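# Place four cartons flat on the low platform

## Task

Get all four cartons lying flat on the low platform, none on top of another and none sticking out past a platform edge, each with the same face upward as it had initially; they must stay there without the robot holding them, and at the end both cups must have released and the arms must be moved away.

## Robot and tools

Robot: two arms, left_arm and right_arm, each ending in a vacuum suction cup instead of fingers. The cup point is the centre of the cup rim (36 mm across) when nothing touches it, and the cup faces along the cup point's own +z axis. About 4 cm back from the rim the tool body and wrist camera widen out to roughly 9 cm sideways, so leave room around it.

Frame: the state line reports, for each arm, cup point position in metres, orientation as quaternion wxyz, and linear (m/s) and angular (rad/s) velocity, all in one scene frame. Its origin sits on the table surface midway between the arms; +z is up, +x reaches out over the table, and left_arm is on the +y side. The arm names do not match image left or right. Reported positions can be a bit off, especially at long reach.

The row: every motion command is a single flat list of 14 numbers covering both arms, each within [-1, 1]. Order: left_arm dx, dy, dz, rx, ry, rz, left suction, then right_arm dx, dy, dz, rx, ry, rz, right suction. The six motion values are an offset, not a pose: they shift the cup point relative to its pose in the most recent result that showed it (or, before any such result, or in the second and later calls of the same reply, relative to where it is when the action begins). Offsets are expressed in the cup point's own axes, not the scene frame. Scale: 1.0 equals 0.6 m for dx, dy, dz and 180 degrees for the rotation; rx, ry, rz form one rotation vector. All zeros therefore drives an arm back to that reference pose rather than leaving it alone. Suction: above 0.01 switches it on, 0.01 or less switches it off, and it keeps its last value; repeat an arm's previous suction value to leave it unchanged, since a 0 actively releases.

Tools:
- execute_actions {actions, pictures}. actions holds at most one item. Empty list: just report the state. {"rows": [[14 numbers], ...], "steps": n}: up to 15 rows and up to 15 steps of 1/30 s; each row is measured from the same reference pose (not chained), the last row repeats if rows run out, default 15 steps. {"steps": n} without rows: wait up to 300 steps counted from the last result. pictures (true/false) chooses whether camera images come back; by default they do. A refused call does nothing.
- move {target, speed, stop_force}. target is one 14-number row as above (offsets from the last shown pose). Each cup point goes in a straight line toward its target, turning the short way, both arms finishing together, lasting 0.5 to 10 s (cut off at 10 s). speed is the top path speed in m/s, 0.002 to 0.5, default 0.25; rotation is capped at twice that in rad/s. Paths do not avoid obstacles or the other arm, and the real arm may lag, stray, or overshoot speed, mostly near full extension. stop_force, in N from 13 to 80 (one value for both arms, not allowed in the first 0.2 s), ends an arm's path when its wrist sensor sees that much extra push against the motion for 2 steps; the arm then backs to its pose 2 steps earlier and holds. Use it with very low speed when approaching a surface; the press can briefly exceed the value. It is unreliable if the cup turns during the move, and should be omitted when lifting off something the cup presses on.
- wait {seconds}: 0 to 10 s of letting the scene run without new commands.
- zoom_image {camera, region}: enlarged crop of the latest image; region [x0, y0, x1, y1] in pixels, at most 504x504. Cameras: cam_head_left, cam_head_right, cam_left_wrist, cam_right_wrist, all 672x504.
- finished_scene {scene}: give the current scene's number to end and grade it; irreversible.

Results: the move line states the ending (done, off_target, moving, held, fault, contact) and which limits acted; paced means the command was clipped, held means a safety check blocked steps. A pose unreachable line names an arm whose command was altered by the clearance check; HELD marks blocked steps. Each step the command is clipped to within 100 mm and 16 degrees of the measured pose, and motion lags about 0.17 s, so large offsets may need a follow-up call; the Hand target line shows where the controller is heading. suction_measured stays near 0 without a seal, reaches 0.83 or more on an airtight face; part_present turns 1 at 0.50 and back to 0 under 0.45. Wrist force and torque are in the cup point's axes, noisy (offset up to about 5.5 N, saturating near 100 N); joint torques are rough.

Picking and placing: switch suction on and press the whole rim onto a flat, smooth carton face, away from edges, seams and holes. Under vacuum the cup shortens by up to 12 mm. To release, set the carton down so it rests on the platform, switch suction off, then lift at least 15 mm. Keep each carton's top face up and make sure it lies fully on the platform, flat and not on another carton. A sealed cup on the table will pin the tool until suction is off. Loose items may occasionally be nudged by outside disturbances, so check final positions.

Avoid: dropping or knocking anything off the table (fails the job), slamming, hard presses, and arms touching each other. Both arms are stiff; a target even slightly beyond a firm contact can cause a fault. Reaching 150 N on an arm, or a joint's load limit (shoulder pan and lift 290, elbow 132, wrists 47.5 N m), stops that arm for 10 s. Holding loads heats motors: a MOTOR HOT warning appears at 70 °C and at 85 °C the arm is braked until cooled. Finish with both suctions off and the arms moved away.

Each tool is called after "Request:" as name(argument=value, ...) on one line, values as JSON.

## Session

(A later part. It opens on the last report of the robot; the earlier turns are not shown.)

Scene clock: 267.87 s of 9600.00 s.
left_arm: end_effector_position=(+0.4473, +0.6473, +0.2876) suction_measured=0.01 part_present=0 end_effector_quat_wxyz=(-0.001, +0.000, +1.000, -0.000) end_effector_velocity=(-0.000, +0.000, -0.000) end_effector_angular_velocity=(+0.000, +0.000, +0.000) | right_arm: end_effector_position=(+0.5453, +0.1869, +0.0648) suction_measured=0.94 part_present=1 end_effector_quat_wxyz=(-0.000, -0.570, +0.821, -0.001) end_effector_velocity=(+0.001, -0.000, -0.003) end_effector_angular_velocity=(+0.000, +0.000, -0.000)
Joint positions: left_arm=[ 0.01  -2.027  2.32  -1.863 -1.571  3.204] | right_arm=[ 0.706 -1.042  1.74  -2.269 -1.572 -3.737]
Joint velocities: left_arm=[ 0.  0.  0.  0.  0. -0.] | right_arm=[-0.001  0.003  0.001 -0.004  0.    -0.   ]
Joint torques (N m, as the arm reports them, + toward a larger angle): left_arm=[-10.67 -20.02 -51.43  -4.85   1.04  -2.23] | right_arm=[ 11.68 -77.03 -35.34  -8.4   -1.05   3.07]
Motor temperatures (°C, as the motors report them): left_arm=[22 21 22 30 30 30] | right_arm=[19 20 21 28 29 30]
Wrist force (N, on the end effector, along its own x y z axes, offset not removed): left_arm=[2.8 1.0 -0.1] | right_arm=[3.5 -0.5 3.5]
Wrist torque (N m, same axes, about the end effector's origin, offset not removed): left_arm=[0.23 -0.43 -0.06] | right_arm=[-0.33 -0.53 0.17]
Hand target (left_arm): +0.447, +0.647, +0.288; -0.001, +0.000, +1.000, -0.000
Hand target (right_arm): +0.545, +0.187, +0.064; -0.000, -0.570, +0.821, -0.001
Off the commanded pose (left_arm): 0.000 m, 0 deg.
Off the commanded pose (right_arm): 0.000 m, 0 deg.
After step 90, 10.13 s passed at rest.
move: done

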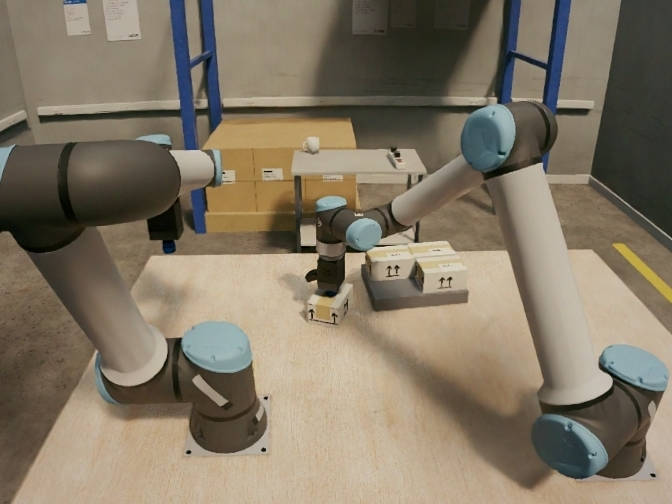

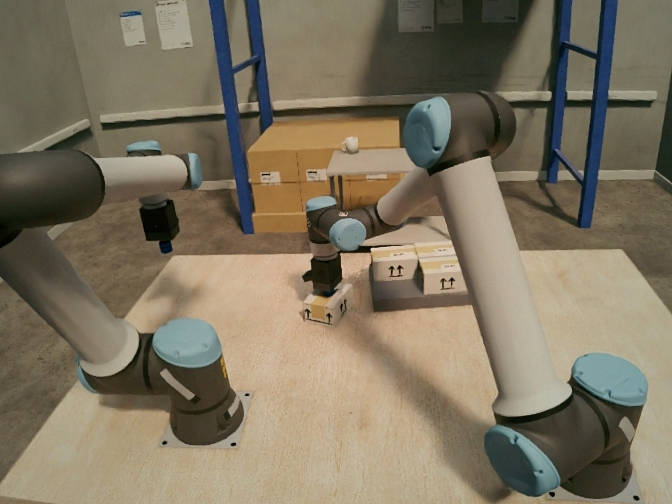

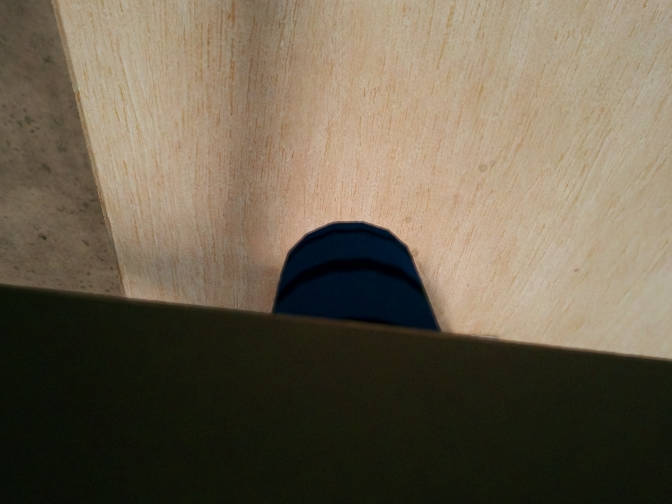

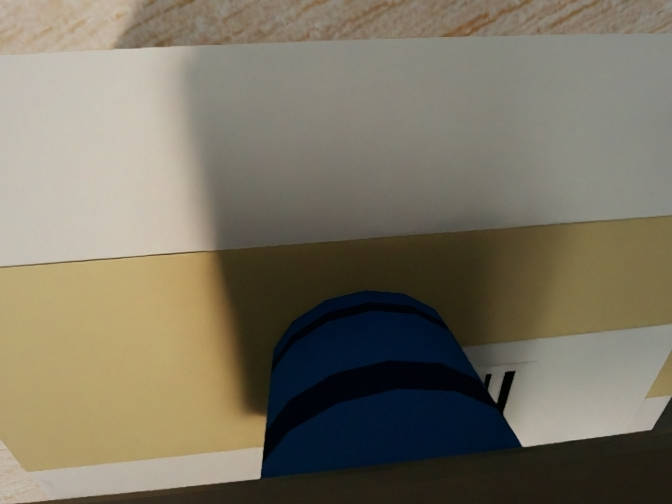

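Request:
execute_actions(actions=[{"rows":[[0,0,0,0,0,0,0,0,0,-0.002,0,0,0,1],[0,0,0,0,0,0,0,0,0,-0.005,0,0,0,1],[0,0,0,0,0,0,0,0,0,-0.009,0,0,0,1],[0,0,0,0,0,0,0,0,0,-0.013,0,0,0,1],[0,0,0,0,0,0,0,0,0,-0.017,0,0,0,1],[0,0,0,0,0,0,0,0,0,-0.02,0,0,0,1]],"steps":8}], pictures=false)

Request:
move(target=[0,0,0,0,0,0,0, 0,0,-0.082,0,0,0.3506,1], speed=0.4)

Request:
move(target=[0,0,0,0,0,0,0, -0.06,-0.337,0,0,0,0,1], speed=0.2)

Scene clock: 274.17 s of 9600.00 s.
left_arm: end_effector_position=(+0.4474, +0.6473, +0.2877) suction_measured=0.01 part_present=0 end_effector_quat_wxyz=(-0.001, +0.000, +1.000, -0.000) end_effector_velocity=(-0.000, -0.000, -0.000) end_effector_angular_velocity=(-0.000, +0.000, +0.000) | right_arm: end_effector_position=(+0.5453, +0.1868, +0.0717) suction_measured=0.95 part_present=1 end_effector_quat_wxyz=(-0.000, -0.570, +0.821, -0.001) end_effector_velocity=(+0.001, +0.000, +0.038) end_effector_angular_velocity=(+0.001, -0.001, -0.000)
Joint positions: left_arm=[ 0.01  -2.027  2.32  -1.863 -1.571  3.204] | right_arm=[ 0.706 -1.049  1.737 -2.258 -1.572 -3.737]
Joint velocities: left_arm=[-0.  0.  0. -0. -0. -0.] | right_arm=[-0.    -0.039 -0.02   0.057 -0.    -0.   ]
Joint torques (N m, as the arm reports them, + toward a larger angle): left_arm=[ -0.25   2.91 -51.52  -5.05  -1.27  -0.74] | right_arm=[ 10.89 -90.71 -49.61  -1.37  -2.4    2.74]
Motor temperatures (°C, as the motors report them): left_arm=[22 21 22 30 30 30] | right_arm=[19 20 21 28 29 30]
Wrist force (N, on the end effector, along its own x y z axes, offset not removed): left_arm=[-0.6 -0.4 -1.0] | right_arm=[2.1 -2.0 4.1]
Wrist torque (N m, same axes, about the end effector's origin, offset not removed): left_arm=[0.05 0.13 0.00] | right_arm=[-0.50 -0.29 0.08]
Hand target (left_arm): +0.447, +0.647, +0.288; -0.001, +0.000, +1.000, -0.000
Hand target (right_arm): +0.545, +0.187, +0.077; -0.000, -0.570, +0.821, -0.001
Off the commanded pose (left_arm): 0.000 m, 0 deg.
Off the commanded pose (right_arm): 0.005 m, 0 deg.
Steps of this call (steps 1 to 90: nothing new was sent; then 3.03 s passed at rest; steps 91 to 98: all 8 steps of this action). Readings (end_effector_position | what the end effector reports):
91: left_arm (+0.4474, +0.6473, +0.2877) | right_arm (+0.5454, +0.1869, +0.0645) | left_arm suction_measured=0.01 part_present=0 | right_arm suction_measured=0.95 part_present=1
92: left_arm (+0.4474, +0.6473, +0.2877) | right_arm (+0.5453, +0.1868, +0.0646) | left_arm suction_measured=0.01 part_present=0 | right_arm suction_measured=0.95 part_present=1
94: left_arm (+0.4474, +0.6473, +0.2877) | right_arm (+0.5452, +0.1868, +0.0659) | left_arm suction_measured=0.01 part_present=0 | right_arm suction_measured=0.95 part_present=1
98: the state above

Scene clock: 276.57 s of 9600.00 s.
left_arm: end_effector_position=(+0.4474, +0.6473, +0.2877) suction_measured=0.01 part_present=0 end_effector_quat_wxyz=(-0.001, +0.000, +1.000, -0.000) end_effector_velocity=(+0.000, +0.000, +0.000) end_effector_angular_velocity=(+0.000, -0.000, +0.000) | right_arm: end_effector_position=(+0.5453, +0.1868, +0.1255) suction_measured=0.95 part_present=1 end_effector_quat_wxyz=(+0.000, -0.057, +0.998, -0.000) end_effector_velocity=(-0.000, -0.000, -0.001) end_effector_angular_velocity=(-0.001, +0.002, -0.015)
Joint positions: left_arm=[ 0.01  -2.027  2.32  -1.863 -1.571  3.204] | right_arm=[ 0.706 -1.103  1.706 -2.174 -1.572 -2.638]
Joint velocities: left_arm=[ 0.  0. -0. -0. -0. -0.] | right_arm=[-0.     0.002 -0.001  0.002  0.     0.015]
Joint torques (N m, as the arm reports them, + toward a larger angle): left_arm=[  0.63   5.39 -45.42  -2.63  -0.35  -0.72] | right_arm=[ 10.31 -92.12 -53.53  -2.15  -4.13   3.12]
Motor temperatures (°C, as the motors report them): left_arm=[22 21 22 30 30 30] | right_arm=[19 20 21 28 29 30]
Wrist force (N, on the end effector, along its own x y z axes, offset not removed): left_arm=[-4.1 -1.1 -0.1] | right_arm=[1.2 -2.5 7.4]
Wrist torque (N m, same axes, about the end effector's origin, offset not removed): left_arm=[-0.08 0.67 0.14] | right_arm=[-0.56 -0.14 0.08]
Hand target (left_arm): +0.447, +0.647, +0.288; -0.001, +0.000, +1.000, -0.000
Hand target (right_arm): +0.545, +0.187, +0.126; +0.000, -0.056, +0.998, -0.000
Off the commanded pose (left_arm): 0.000 m, 0 deg.
Off the commanded pose (right_arm): 0.000 m, 0 deg.
move: done

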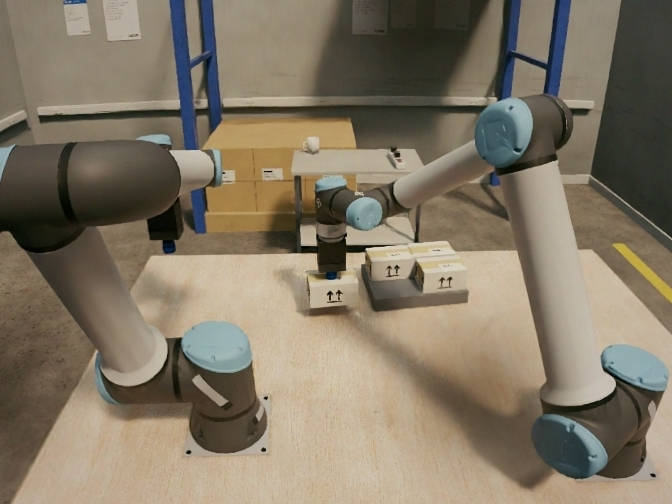

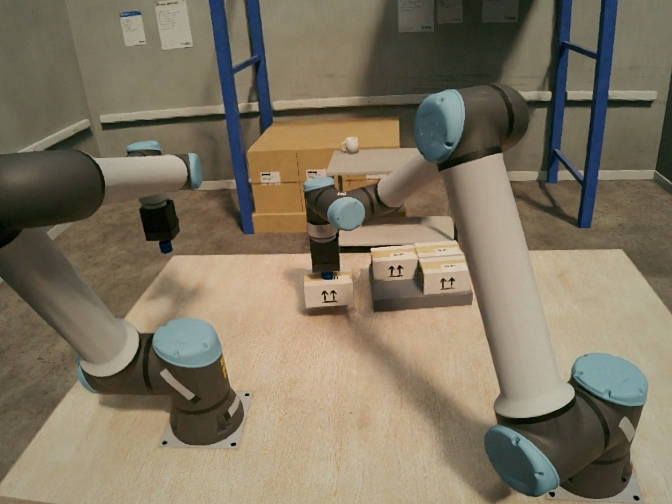

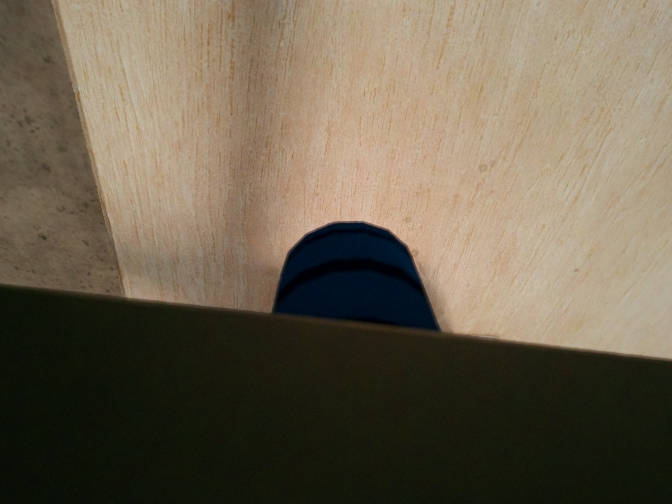

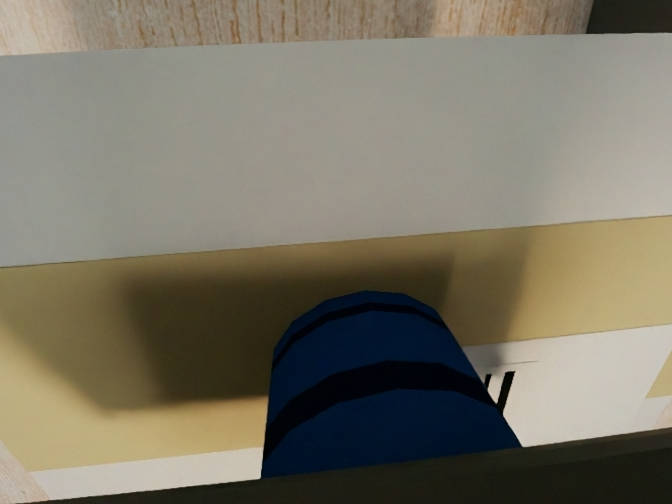

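Scene clock: 278.27 s of 9600.00 s.
left_arm: end_effector_position=(+0.4474, +0.6473, +0.2877) suction_measured=0.01 part_present=0 end_effector_quat_wxyz=(-0.001, +0.000, +1.000, -0.000) end_effector_velocity=(+0.000, +0.000, -0.000) end_effector_angular_velocity=(+0.000, +0.000, +0.000) | right_arm: end_effector_position=(+0.6038, -0.0096, +0.1255) suction_measured=0.95 part_present=1 end_effector_quat_wxyz=(+0.000, -0.057, +0.998, -0.000) end_effector_velocity=(+0.001, -0.002, +0.000) end_effector_angular_velocity=(+0.001, +0.000, +0.000)
Joint positions: left_arm=[ 0.01  -2.027  2.32  -1.863 -1.571  3.204] | right_arm=[ 0.462 -1.217  1.882 -2.235 -1.571 -2.882]
Joint velocities: left_arm=[ 0.  0. -0.  0.  0. -0.] | right_arm=[-0.003 -0.001  0.001 -0.     0.001 -0.004]
Joint torques (N m, as the arm reports them, + toward a larger angle): left_arm=[ -1.73   3.55 -45.67  -2.72  -0.5   -0.81] | right_arm=[-16.19 -81.23 -36.85  -8.77   3.21  -2.68]
Motor temperatures (°C, as the motors report them): left_arm=[22 21 22 30 30 30] | right_arm=[19 20 21 28 29 30]
Wrist force (N, on the end effector, along its own x y z axes, offset not removed): left_arm=[-2.0 -1.5 2.8] | right_arm=[2.8 -0.9 4.1]
Wrist torque (N m, same axes, about the end effector's origin, offset not removed): left_arm=[-0.10 0.33 0.17] | right_arm=[-0.34 -0.33 -0.08]
Hand target (left_arm): +0.447, +0.647, +0.288; -0.001, +0.000, +1.000, -0.000
Hand target (right_arm): +0.604, -0.010, +0.126; +0.000, -0.057, +0.998, -0.000
Off the commanded pose (left_arm): 0.000 m, 0 deg.
Off the commanded pose (right_arm): 0.001 m, 0 deg.
move: done

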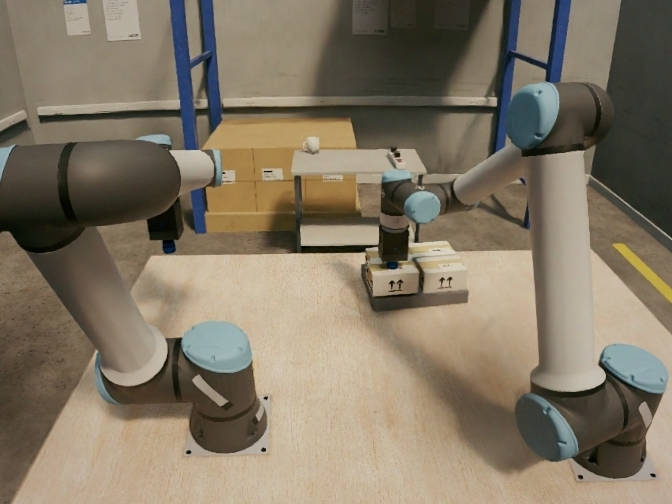

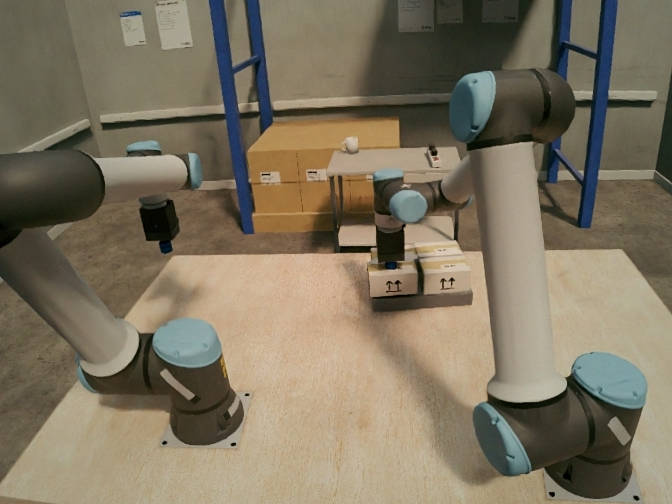

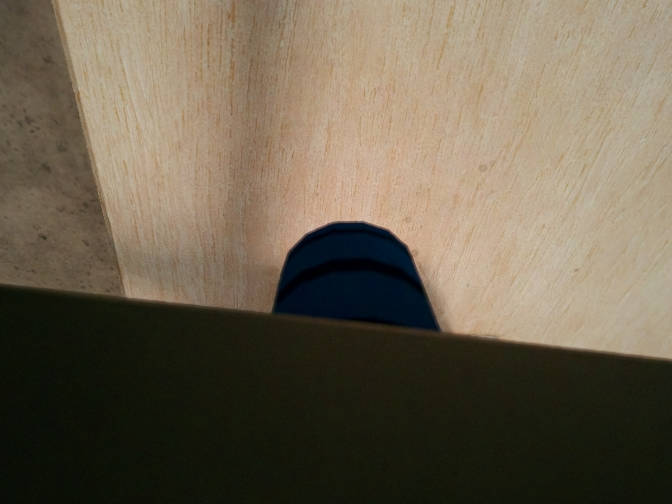

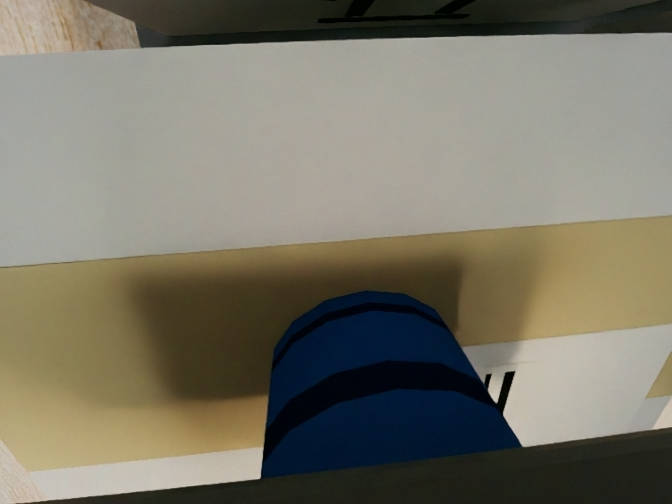

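Request:
zoom_image(camera="cam_right_wrist", region=[60, 0, 260, 80])

Request:
zoom_image(camera="cam_head_left", region=[355, 240, 485, 320])

Request:
zoom_image(camera="cam_head_right", region=[355, 240, 485, 320])

Region (60, 0, 260, 80) of cam_right_wrist's 672x504 image, scaled by 2.520, with more detail than that image has; it fills the top 202 rows of this view, and the rest is white.

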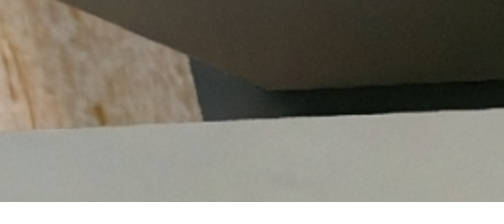

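Region (355, 240, 485, 320) of cam_head_left's 672x504 image, scaled by 3.877, with more detail than that image has; it fills the top 310 rows of this view, and the rest is white.

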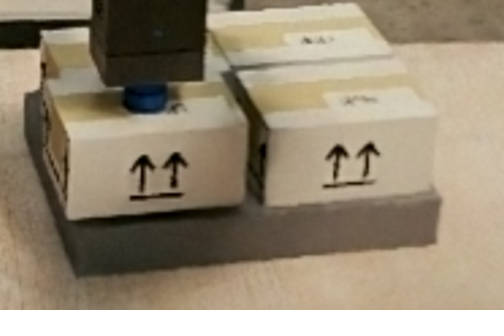

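Region (355, 240, 485, 320) of cam_head_right's 672x504 image, scaled by 3.877, with more detail than that image has; it fills the top 310 rows of this view, and the rest is white.

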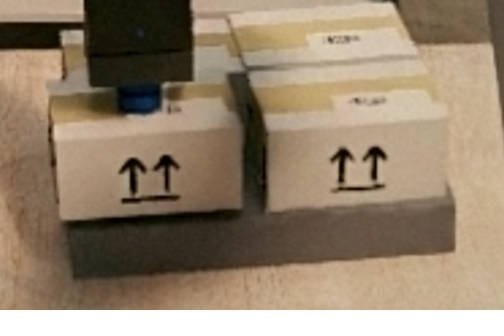

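Request:
move(target=[0,0,0,0,0,0,0, -0.01,-0.0283,0.008,0,0,0.004,1], speed=0.04)

Request:
zoom_image(camera="cam_head_left", region=[355, 240, 485, 320])

Request:
zoom_image(camera="cam_head_right", region=[355, 240, 485, 320])

Scene clock: 294.70 s of 9600.00 s.
left_arm: end_effector_position=(+0.4474, +0.6473, +0.2877) suction_measured=0.01 part_present=0 end_effector_quat_wxyz=(-0.001, +0.000, +1.000, -0.000) end_effector_velocity=(+0.000, +0.000, +0.001) end_effector_angular_velocity=(+0.000, -0.001, -0.000) | right_arm: end_effector_position=(+0.6115, -0.0254, +0.1208) suction_measured=0.95 part_present=1 end_effector_quat_wxyz=(+0.000, -0.051, +0.999, -0.000) end_effector_velocity=(+0.001, -0.002, +0.000) end_effector_angular_velocity=(+0.001, -0.001, -0.002)
Joint positions: left_arm=[ 0.01  -2.027  2.32  -1.863 -1.571  3.204] | right_arm=[ 0.439 -1.216  1.89  -2.245 -1.571 -2.892]
Joint velocities: left_arm=[-0.     0.    -0.001 -0.     0.     0.   ] | right_arm=[-0.003 -0.001  0.001 -0.002  0.    -0.001]
Joint torques (N m, as the arm reports them, + toward a larger angle): left_arm=[  1.04   3.68 -45.22  -2.33  -0.41  -0.79] | right_arm=[-16.4  -62.46 -36.38  -8.71   2.2   -2.63]
Motor temperatures (°C, as the motors report them): left_arm=[22 21 22 30 30 30] | right_arm=[19 20 21 28 29 30]
Wrist force (N, on the end effector, along its own x y z axes, offset not removed): left_arm=[0.3 -1.0 1.4] | right_arm=[0.1 0.6 3.8]
Wrist torque (N m, same axes, about the end effector's origin, offset not removed): left_arm=[-0.04 0.04 0.06] | right_arm=[-0.03 0.09 0.13]
Hand target (left_arm): +0.447, +0.647, +0.288; -0.001, +0.000, +1.000, -0.000
Hand target (right_arm): +0.612, -0.026, +0.121; +0.000, -0.051, +0.999, -0.000
Off the commanded pose (left_arm): 0.000 m, 0 deg.
Off the commanded pose (right_arm): 0.000 m, 0 deg.
After step 90, 12.57 s passed at rest.
move: done

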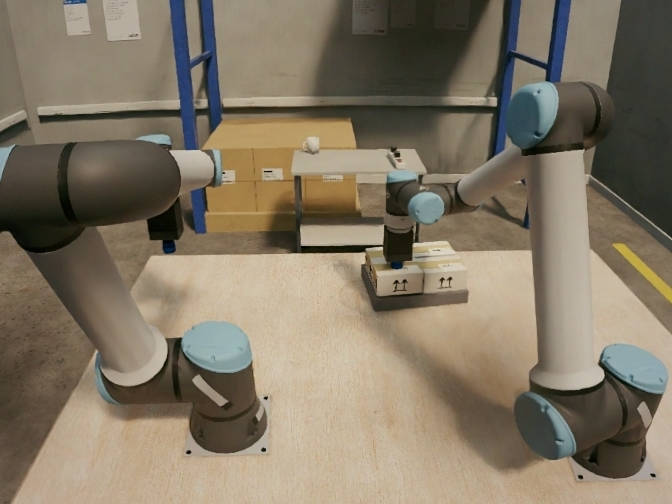

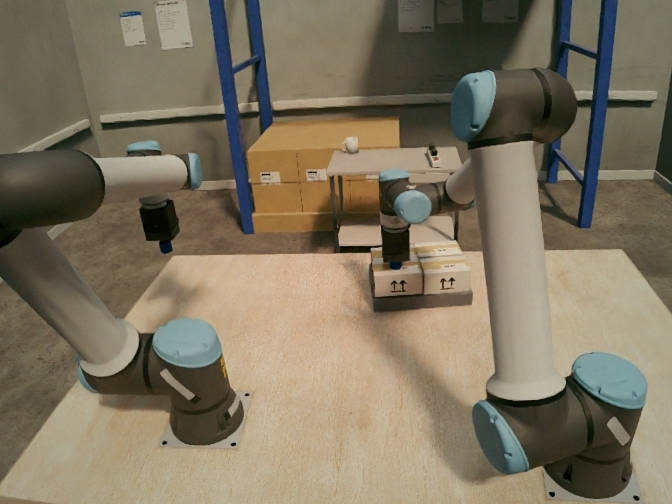

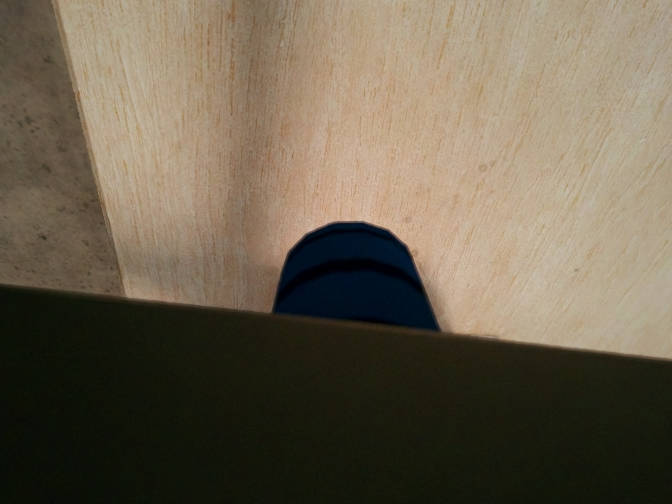

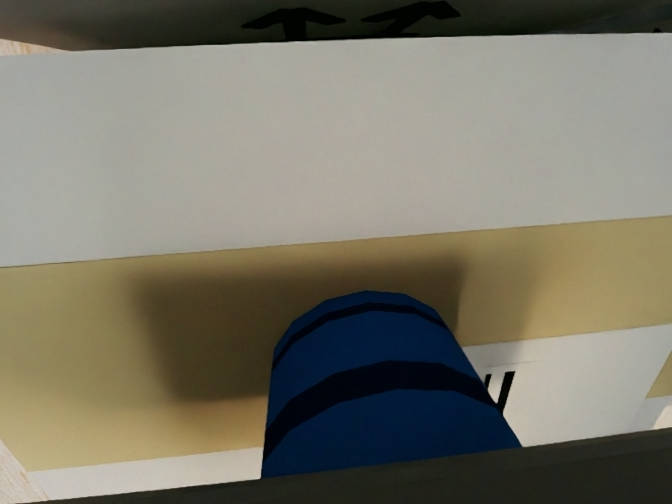

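Region (355, 240, 485, 320) of cam_head_left's 672x504 image, scaled by 3.877, with more detail than that image has; it fills the top 310 rows of this view, and the rest is white.

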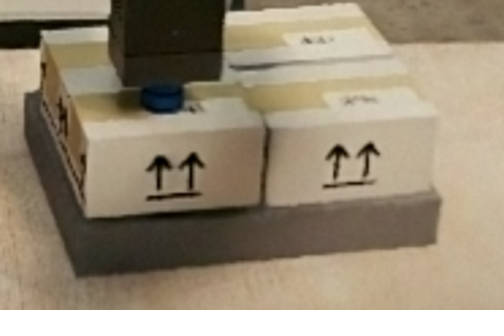

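Region (355, 240, 485, 320) of cam_head_right's 672x504 image, scaled by 3.877, with more detail than that image has; it fills the top 310 rows of this view, and the rest is white.

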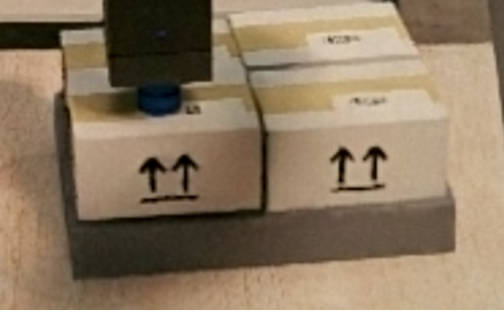

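Request:
execute_actions(actions=[{"rows":[[0,0,0,0,0,0,0,-0.001,0,0.002,0,0,0,1],[0,0,0,0,0,0,0,-0.002,0,0.004,0,0,0,1],[0,0,0,0,0,0,0,-0.003,0,0.006,0,0,0,1],[0,0,0,0,0,0,0,-0.003,0,0.008,0,0,0,1],[0,0,0,0,0,0,0,-0.003,0,0.010,0,0,0,1],[0,0,0,0,0,0,0,-0.003,0,0.012,0,0,0,1],[0,0,0,0,0,0,0,-0.003,0,0.0135,0,0,0,1],[0,0,0,0,0,0,0,-0.003,0,0.0135,0,0,0,1],[0,0,0,0,0,0,0,-0.003,0,0.0135,0,0,0,1],[0,0,0,0,0,0,0,-0.003,0,0.0135,0,0,0,1],[0,0,0,0,0,0,0,-0.003,0,0.0135,0,0,0,1],[0,0,0,0,0,0,0,-0.003,0,0.0135,0,0,0,1],[0,0,0,0,0,0,0,-0.003,0,0.0135,0,0,0,1],[0,0,0,0,0,0,0,-0.003,0,0.0135,0,0,0,0]],"steps":15}], pictures=false)

Request:
execute_actions(actions=[{"rows":[[0,0,0,0,0,0,0,0,0,-0.002,0,0,0,0],[0,0,0,0,0,0,0,0,0,-0.005,0,0,0,0],[0,0,0,0,0,0,0,0,0,-0.009,0,0,0,0],[0,0,0,0,0,0,0,0,0,-0.014,0,0,0,0],[0,0,0,0,0,0,0,0,0,-0.02,0,0,0,0],[0,0,0,0,0,0,0,0,0,-0.026,0,0,0,0],[0,0,0,0,0,0,0,0,0,-0.032,0,0,0,0],[0,0,0,0,0,0,0,0,0,-0.038,0,0,0,0],[0,0,0,0,0,0,0,0,0,-0.043,0,0,0,0],[0,0,0,0,0,0,0,0,0,-0.047,0,0,0,0],[0,0,0,0,0,0,0,0,0,-0.05,0,0,0,0]],"steps":12}], pictures=false)

Request:
move(target=[0,0,0,0,0,0,0, -0.19,-0.2,-0.42,0,0,0,0], speed=0.4)

Request:
zoom_image(camera="cam_right_wrist", region=[90, 30, 450, 300])

Scene clock: 308.50 s of 9600.00 s.
left_arm: end_effector_position=(+0.4474, +0.6473, +0.2877) suction_measured=0.01 part_present=0 end_effector_quat_wxyz=(-0.001, +0.000, +1.000, -0.000) end_effector_velocity=(+0.000, -0.000, -0.000) end_effector_angular_velocity=(-0.000, -0.000, +0.000) | right_arm: end_effector_position=(+0.6133, -0.0253, +0.1133) suction_measured=0.18 part_present=0 end_effector_quat_wxyz=(+0.000, -0.051, +0.999, -0.000) end_effector_velocity=(+0.002, +0.001, -0.002) end_effector_angular_velocity=(+0.002, -0.006, +0.000)
Joint positions: left_arm=[ 0.01  -2.027  2.32  -1.863 -1.571  3.204] | right_arm=[ 0.439 -1.205  1.891 -2.257 -1.571 -2.892]
Joint velocities: left_arm=[-0.  0. -0. -0. -0. -0.] | right_arm=[-0.     0.003  0.    -0.01  -0.    -0.001]
Joint torques (N m, as the arm reports them, + toward a larger angle): left_arm=[ -1.26   1.18 -46.59  -2.57  -0.53  -0.31] | right_arm=[-16.34 -59.36 -33.44  -8.    -1.08  -2.29]
Motor temperatures (°C, as the motors report them): left_arm=[22 21 22 30 30 30] | right_arm=[19 20 21 28 29 30]
Wrist force (N, on the end effector, along its own x y z axes, offset not removed): left_arm=[1.4 1.6 -1.1] | right_arm=[4.1 -3.3 0.2]
Wrist torque (N m, same axes, about the end effector's origin, offset not removed): left_arm=[0.37 -0.22 -0.19] | right_arm=[-0.69 -0.71 0.09]
Hand target (left_arm): +0.447, +0.647, +0.288; -0.001, +0.000, +1.000, -0.000
Hand target (right_arm): +0.613, -0.025, +0.113; +0.000, -0.051, +0.999, -0.000
Off the commanded pose (left_arm): 0.000 m, 0 deg.
Off the commanded pose (right_arm): 0.001 m, 0 deg.
Steps of this call (steps 1 to 90: nothing new was sent; then 10.30 s passed at rest; steps 91 to 105: all 15 steps of this action). Readings (end_effector_position | what the end effector reports):
91: left_arm (+0.4474, +0.6473, +0.2877) | right_arm (+0.6117, -0.0257, +0.1207) | left_arm suction_measured=0.01 part_present=0 | right_arm suction_measured=0.95 part_present=1
92: left_arm (+0.4474, +0.6473, +0.2877) | right_arm (+0.6117, -0.0257, +0.1205) | left_arm suction_measured=0.01 part_present=0 | right_arm suction_measured=0.95 part_present=1
94: left_arm (+0.4474, +0.6473, +0.2877) | right_arm (+0.6120, -0.0256, +0.1195) | left_arm suction_measured=0.01 part_present=0 | right_arm suction_measured=0.95 part_present=1
98: left_arm (+0.4474, +0.6473, +0.2877) | right_arm (+0.6129, -0.0253, +0.1163) | left_arm suction_measured=0.01 part_present=0 | right_arm suction_measured=0.95 part_present=1
105: the state above

Scene clock: 308.90 s of 9600.00 s.
left_arm: end_effector_position=(+0.4474, +0.6473, +0.2877) suction_measured=0.01 part_present=0 end_effector_quat_wxyz=(-0.001, +0.000, +1.000, -0.000) end_effector_velocity=(+0.000, +0.000, +0.000) end_effector_angular_velocity=(+0.000, -0.001, +0.000) | right_arm: end_effector_position=(+0.6133, -0.0253, +0.1333) suction_measured=0.01 part_present=0 end_effector_quat_wxyz=(+0.000, -0.051, +0.999, -0.000) end_effector_velocity=(+0.001, +0.001, +0.073) end_effector_angular_velocity=(+0.001, -0.003, +0.001)
Joint positions: left_arm=[ 0.01  -2.027  2.32  -1.863 -1.571  3.204] | right_arm=[ 0.439 -1.227  1.878 -2.223 -1.571 -2.892]
Joint velocities: left_arm=[ 0.     0.    -0.001 -0.     0.    -0.   ] | right_arm=[ 0.001 -0.076 -0.05   0.123 -0.     0.   ]
Joint torques (N m, as the arm reports them, + toward a larger angle): left_arm=[ -0.16   2.88 -45.21  -2.46  -0.29  -0.58] | right_arm=[-10.33 -73.76 -47.07  -1.29  -1.02  -1.39]
Motor temperatures (°C, as the motors report them): left_arm=[22 21 22 30 30 30] | right_arm=[19 20 21 28 29 30]
Wrist force (N, on the end effector, along its own x y z axes, offset not removed): left_arm=[-1.7 0.0 0.8] | right_arm=[1.9 -1.3 -3.0]
Wrist torque (N m, same axes, about the end effector's origin, offset not removed): left_arm=[0.18 0.16 -0.07] | right_arm=[-0.37 -0.11 0.09]
Hand target (left_arm): +0.447, +0.647, +0.288; -0.001, +0.000, +1.000, -0.000
Hand target (right_arm): +0.613, -0.025, +0.143; +0.000, -0.051, +0.999, -0.000
Off the commanded pose (left_arm): 0.000 m, 0 deg.
Off the commanded pose (right_arm): 0.010 m, 0 deg.
Steps of this call (steps 1 to 12: all 12 steps of this action). Readings (end_effector_position | what the end effector reports):
1: left_arm (+0.4474, +0.6473, +0.2877) | right_arm (+0.6133, -0.0252, +0.1133) | left_arm suction_measured=0.01 part_present=0 | right_arm suction_measured=0.01 part_present=0
2: left_arm (+0.4474, +0.6473, +0.2877) | right_arm (+0.6133, -0.0252, +0.1134) | left_arm suction_measured=0.01 part_present=0 | right_arm suction_measured=0.01 part_present=0
4: left_arm (+0.4474, +0.6473, +0.2877) | right_arm (+0.6133, -0.0253, +0.1147) | left_arm suction_measured=0.01 part_present=0 | right_arm suction_measured=0.01 part_present=0
8: left_arm (+0.4474, +0.6473, +0.2877) | right_arm (+0.6132, -0.0253, +0.1223) | left_arm suction_measured=0.01 part_present=0 | right_arm suction_measured=0.01 part_present=0
12: the state above

Scene clock: 310.87 s of 9600.00 s.
left_arm: end_effector_position=(+0.4474, +0.6473, +0.2877) suction_measured=0.01 part_present=0 end_effector_quat_wxyz=(-0.001, +0.000, +1.000, -0.000) end_effector_velocity=(+0.000, +0.000, -0.000) end_effector_angular_velocity=(+0.000, +0.000, -0.000) | right_arm: end_effector_position=(+0.7384, -0.1330, +0.3946) suction_measured=0.01 part_present=0 end_effector_quat_wxyz=(+0.000, -0.051, +0.999, -0.000) end_effector_velocity=(+0.001, -0.000, +0.002) end_effector_angular_velocity=(-0.001, +0.002, +0.001)
Joint positions: left_arm=[ 0.01  -2.027  2.32  -1.863 -1.571  3.204] | right_arm=[ 0.27  -1.304  1.48  -1.747 -1.571 -3.061]
Joint velocities: left_arm=[ 0.  0. -0.  0.  0.  0.] | right_arm=[-0.001  0.002 -0.007  0.007 -0.001 -0.002]
Joint torques (N m, as the arm reports them, + toward a larger angle): left_arm=[  0.44   5.08 -46.68  -2.55  -0.47  -0.59] | right_arm=[-16.85 -60.73 -56.06  -1.51   3.28  -2.84]
Motor temperatures (°C, as the motors report them): left_arm=[22 21 22 30 30 30] | right_arm=[19 20 21 28 29 30]
Wrist force (N, on the end effector, along its own x y z axes, offset not removed): left_arm=[1.3 -2.7 0.6] | right_arm=[3.5 -2.3 1.5]
Wrist torque (N m, same axes, about the end effector's origin, offset not removed): left_arm=[-0.30 -0.16 -0.08] | right_arm=[-0.51 -0.61 -0.02]
Hand target (left_arm): +0.447, +0.647, +0.288; -0.001, +0.000, +1.000, -0.000
Hand target (right_arm): +0.739, -0.133, +0.395; +0.000, -0.051, +0.999, -0.000
Off the commanded pose (left_arm): 0.000 m, 0 deg.
Off the commanded pose (right_arm): 0.001 m, 0 deg.
move: done

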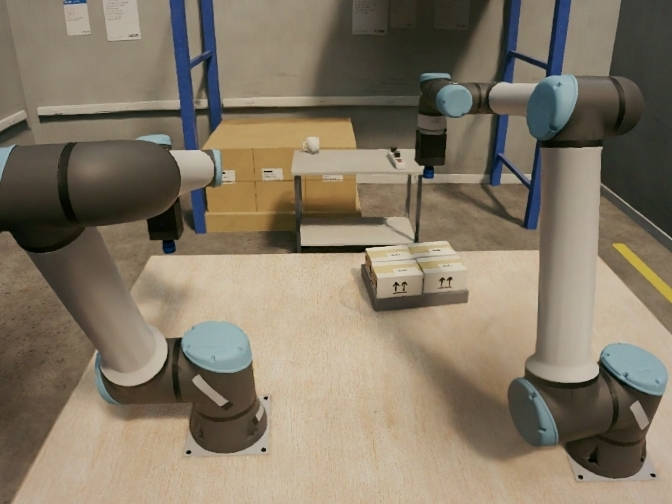

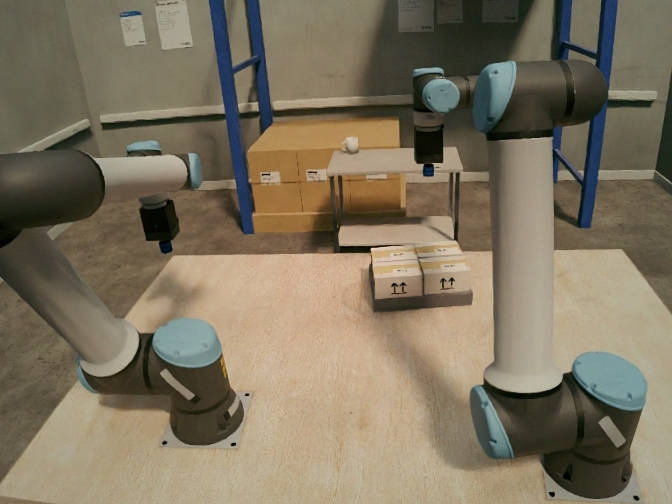

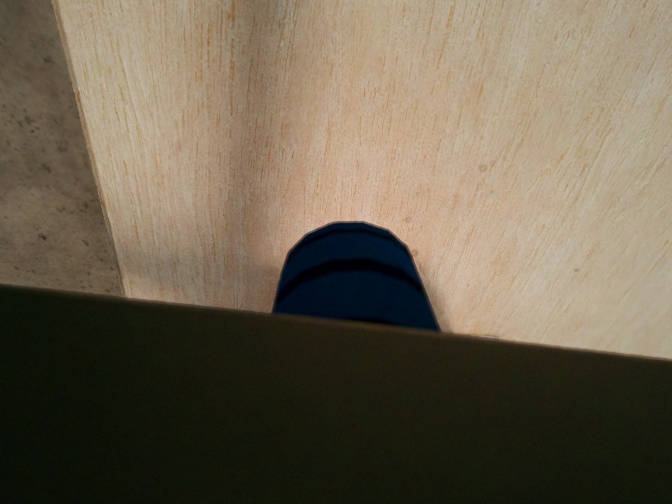

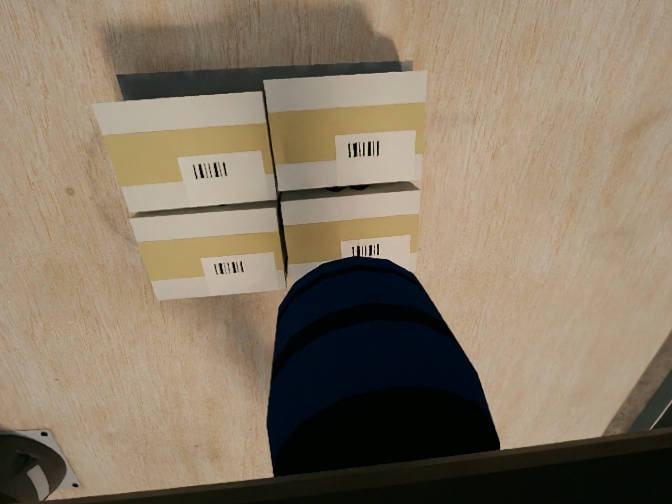

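Region (90, 30, 450, 300) of cam_right_wrist's 672x504 image, scaled by 1.400, with more detail than that image has; it fills the top 378 rows of this view, and the rest is white.

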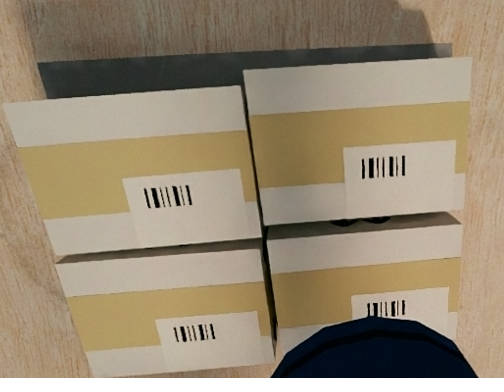

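Request:
execute_actions(actions=[])

Request:
zoom_image(camera="cam_head_left", region=[335, 220, 505, 340])

Request:
zoom_image(camera="cam_head_right", region=[300, 220, 505, 340])

Scene clock: 322.50 s of 9600.00 s.
left_arm: end_effector_position=(+0.4474, +0.6473, +0.2877) suction_measured=0.01 part_present=0 end_effector_quat_wxyz=(-0.001, +0.000, +1.000, -0.000) end_effector_velocity=(+0.000, +0.000, +0.000) end_effector_angular_velocity=(+0.000, -0.000, +0.000) | right_arm: end_effector_position=(+0.7386, -0.1331, +0.3949) suction_measured=0.01 part_present=0 end_effector_quat_wxyz=(+0.000, -0.051, +0.999, -0.000) end_effector_velocity=(-0.000, -0.001, +0.002) end_effector_angular_velocity=(+0.000, -0.002, -0.001)
Joint positions: left_arm=[ 0.01  -2.027  2.32  -1.863 -1.571  3.204] | right_arm=[ 0.27  -1.304  1.479 -1.746 -1.571 -3.061]
Joint velocities: left_arm=[-0.     0.    -0.001  0.     0.    -0.   ] | right_arm=[-0.001 -0.002 -0.    -0.    -0.    -0.   ]
Joint torques (N m, as the arm reports them, + toward a larger angle): left_arm=[  1.65   4.34 -46.4   -2.64  -0.8   -0.66] | right_arm=[-14.78 -60.05 -57.87  -1.52   2.63  -2.5 ]
Motor temperatures (°C, as the motors report them): left_arm=[22 21 22 30 30 30] | right_arm=[19 20 21 28 29 30]
Wrist force (N, on the end effector, along its own x y z axes, offset not removed): left_arm=[-1.5 0.2 1.3] | right_arm=[0.2 -2.7 1.0]
Wrist torque (N m, same axes, about the end effector's origin, offset not removed): left_arm=[0.18 0.26 -0.09] | right_arm=[-0.59 -0.01 0.12]
Hand target (left_arm): +0.447, +0.647, +0.288; -0.001, +0.000, +1.000, -0.000
Hand target (right_arm): +0.739, -0.133, +0.395; +0.000, -0.051, +0.999, -0.000
Off the commanded pose (left_arm): 0.000 m, 0 deg.
Off the commanded pose (right_arm): 0.000 m, 0 deg.
Steps of this call (steps 1 to 90: nothing new was sent; then 8.63 s passed at rest). Readings (end_effector_position | what the end effector reports):
1: left_arm (+0.4474, +0.6473, +0.2877) | right_arm (+0.7384, -0.1330, +0.3946) | left_arm suction_measured=0.01 part_present=0 | right_arm suction_measured=0.01 part_present=0
2: left_arm (+0.4474, +0.6473, +0.2877) | right_arm (+0.7385, -0.1331, +0.3947) | left_arm suction_measured=0.01 part_present=0 | right_arm suction_measured=0.01 part_present=0
4: left_arm (+0.4474, +0.6473, +0.2877) | right_arm (+0.7385, -0.1331, +0.3948) | left_arm suction_measured=0.01 part_present=0 | right_arm suction_measured=0.01 part_present=0
8: left_arm (+0.4474, +0.6473, +0.2877) | right_arm (+0.7386, -0.1331, +0.3948) | left_arm suction_measured=0.01 part_present=0 | right_arm suction_measured=0.01 part_present=0
90: the state above

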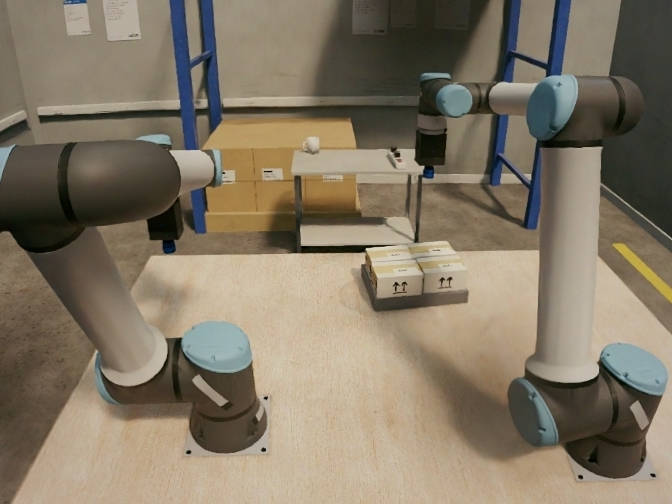

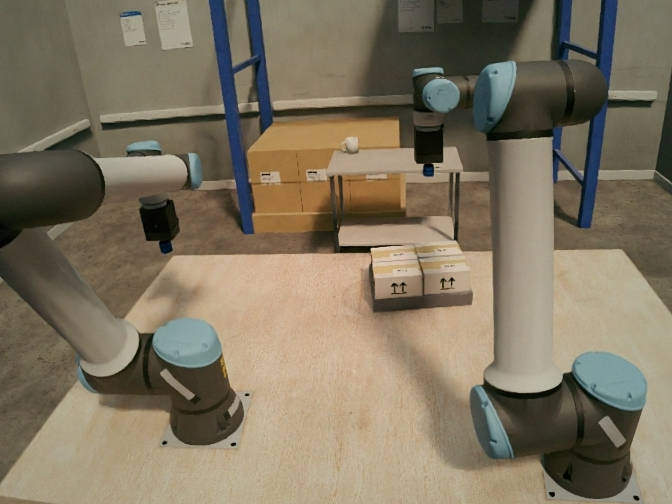

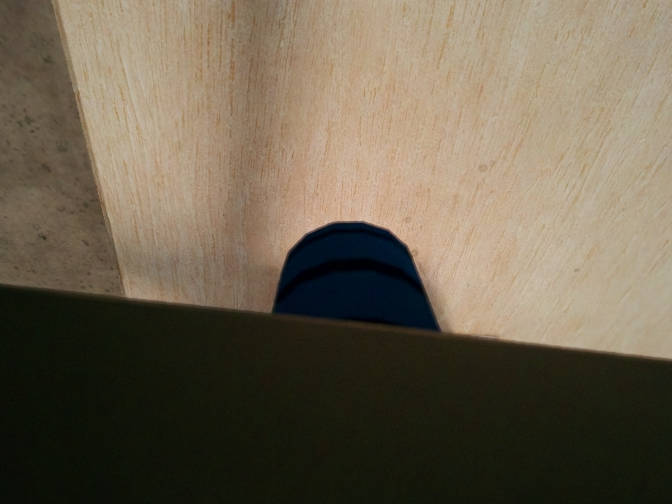

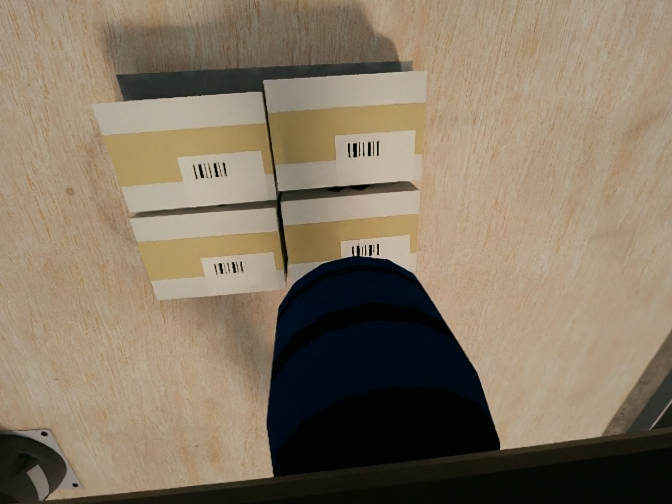

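Region (335, 220, 505, 340) of cam_head_left's 672x504 image, scaled by 2.965, with more detail than that image has; it fills the top 356 rows of this view, and the rest is white.

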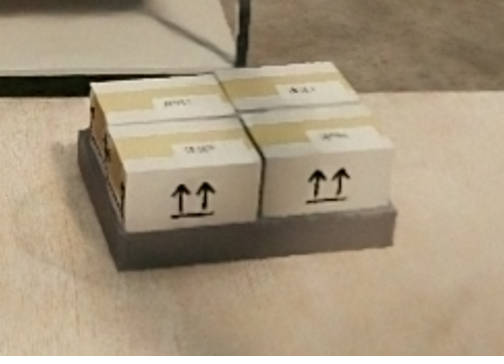

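Region (300, 220, 505, 340) of cam_head_right's 672x504 image, scaled by 2.459, with more detail than that image has; it fills the top 295 rows of this view, and the rest is white.

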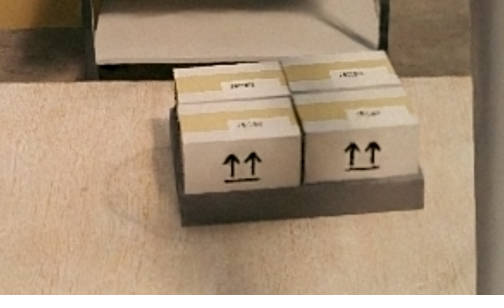

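Request:
zoom_image(camera="cam_head_left", region=[355, 265, 425, 320])

Request:
zoom_image(camera="cam_head_left", region=[410, 260, 480, 315])

Request:
zoom_image(camera="cam_right_wrist", region=[80, 40, 460, 320])

Region (355, 265, 425, 320) of cam_head_left's 672x504 image, scaled by 7.200, with more detail than that image has; it fills the top 396 rows of this view, and the rest is white.

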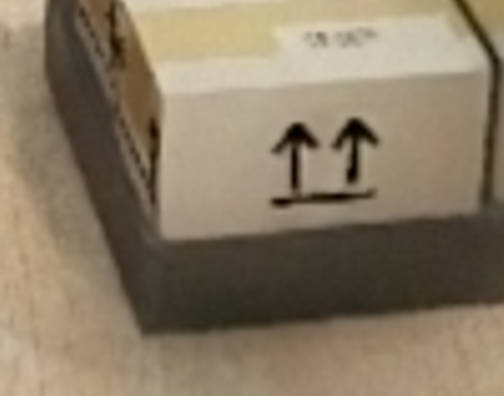

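Region (410, 260, 480, 315) of cam_head_left's 672x504 image, scaled by 7.200, with more detail than that image has; it fills the top 396 rows of this view, and the rest is white.

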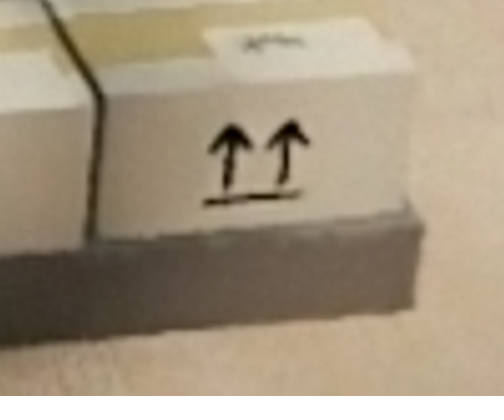

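Region (80, 40, 460, 320) of cam_right_wrist's 672x504 image, scaled by 1.326, with more detail than that image has; it fills the top 371 rows of this view, and the rest is white.

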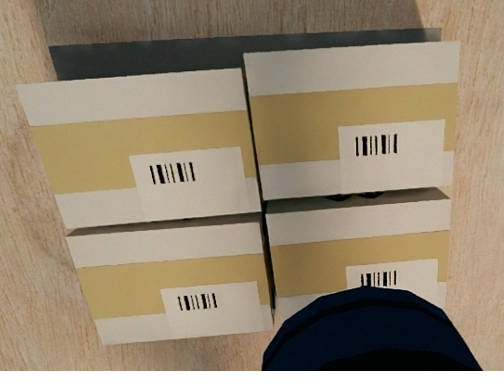

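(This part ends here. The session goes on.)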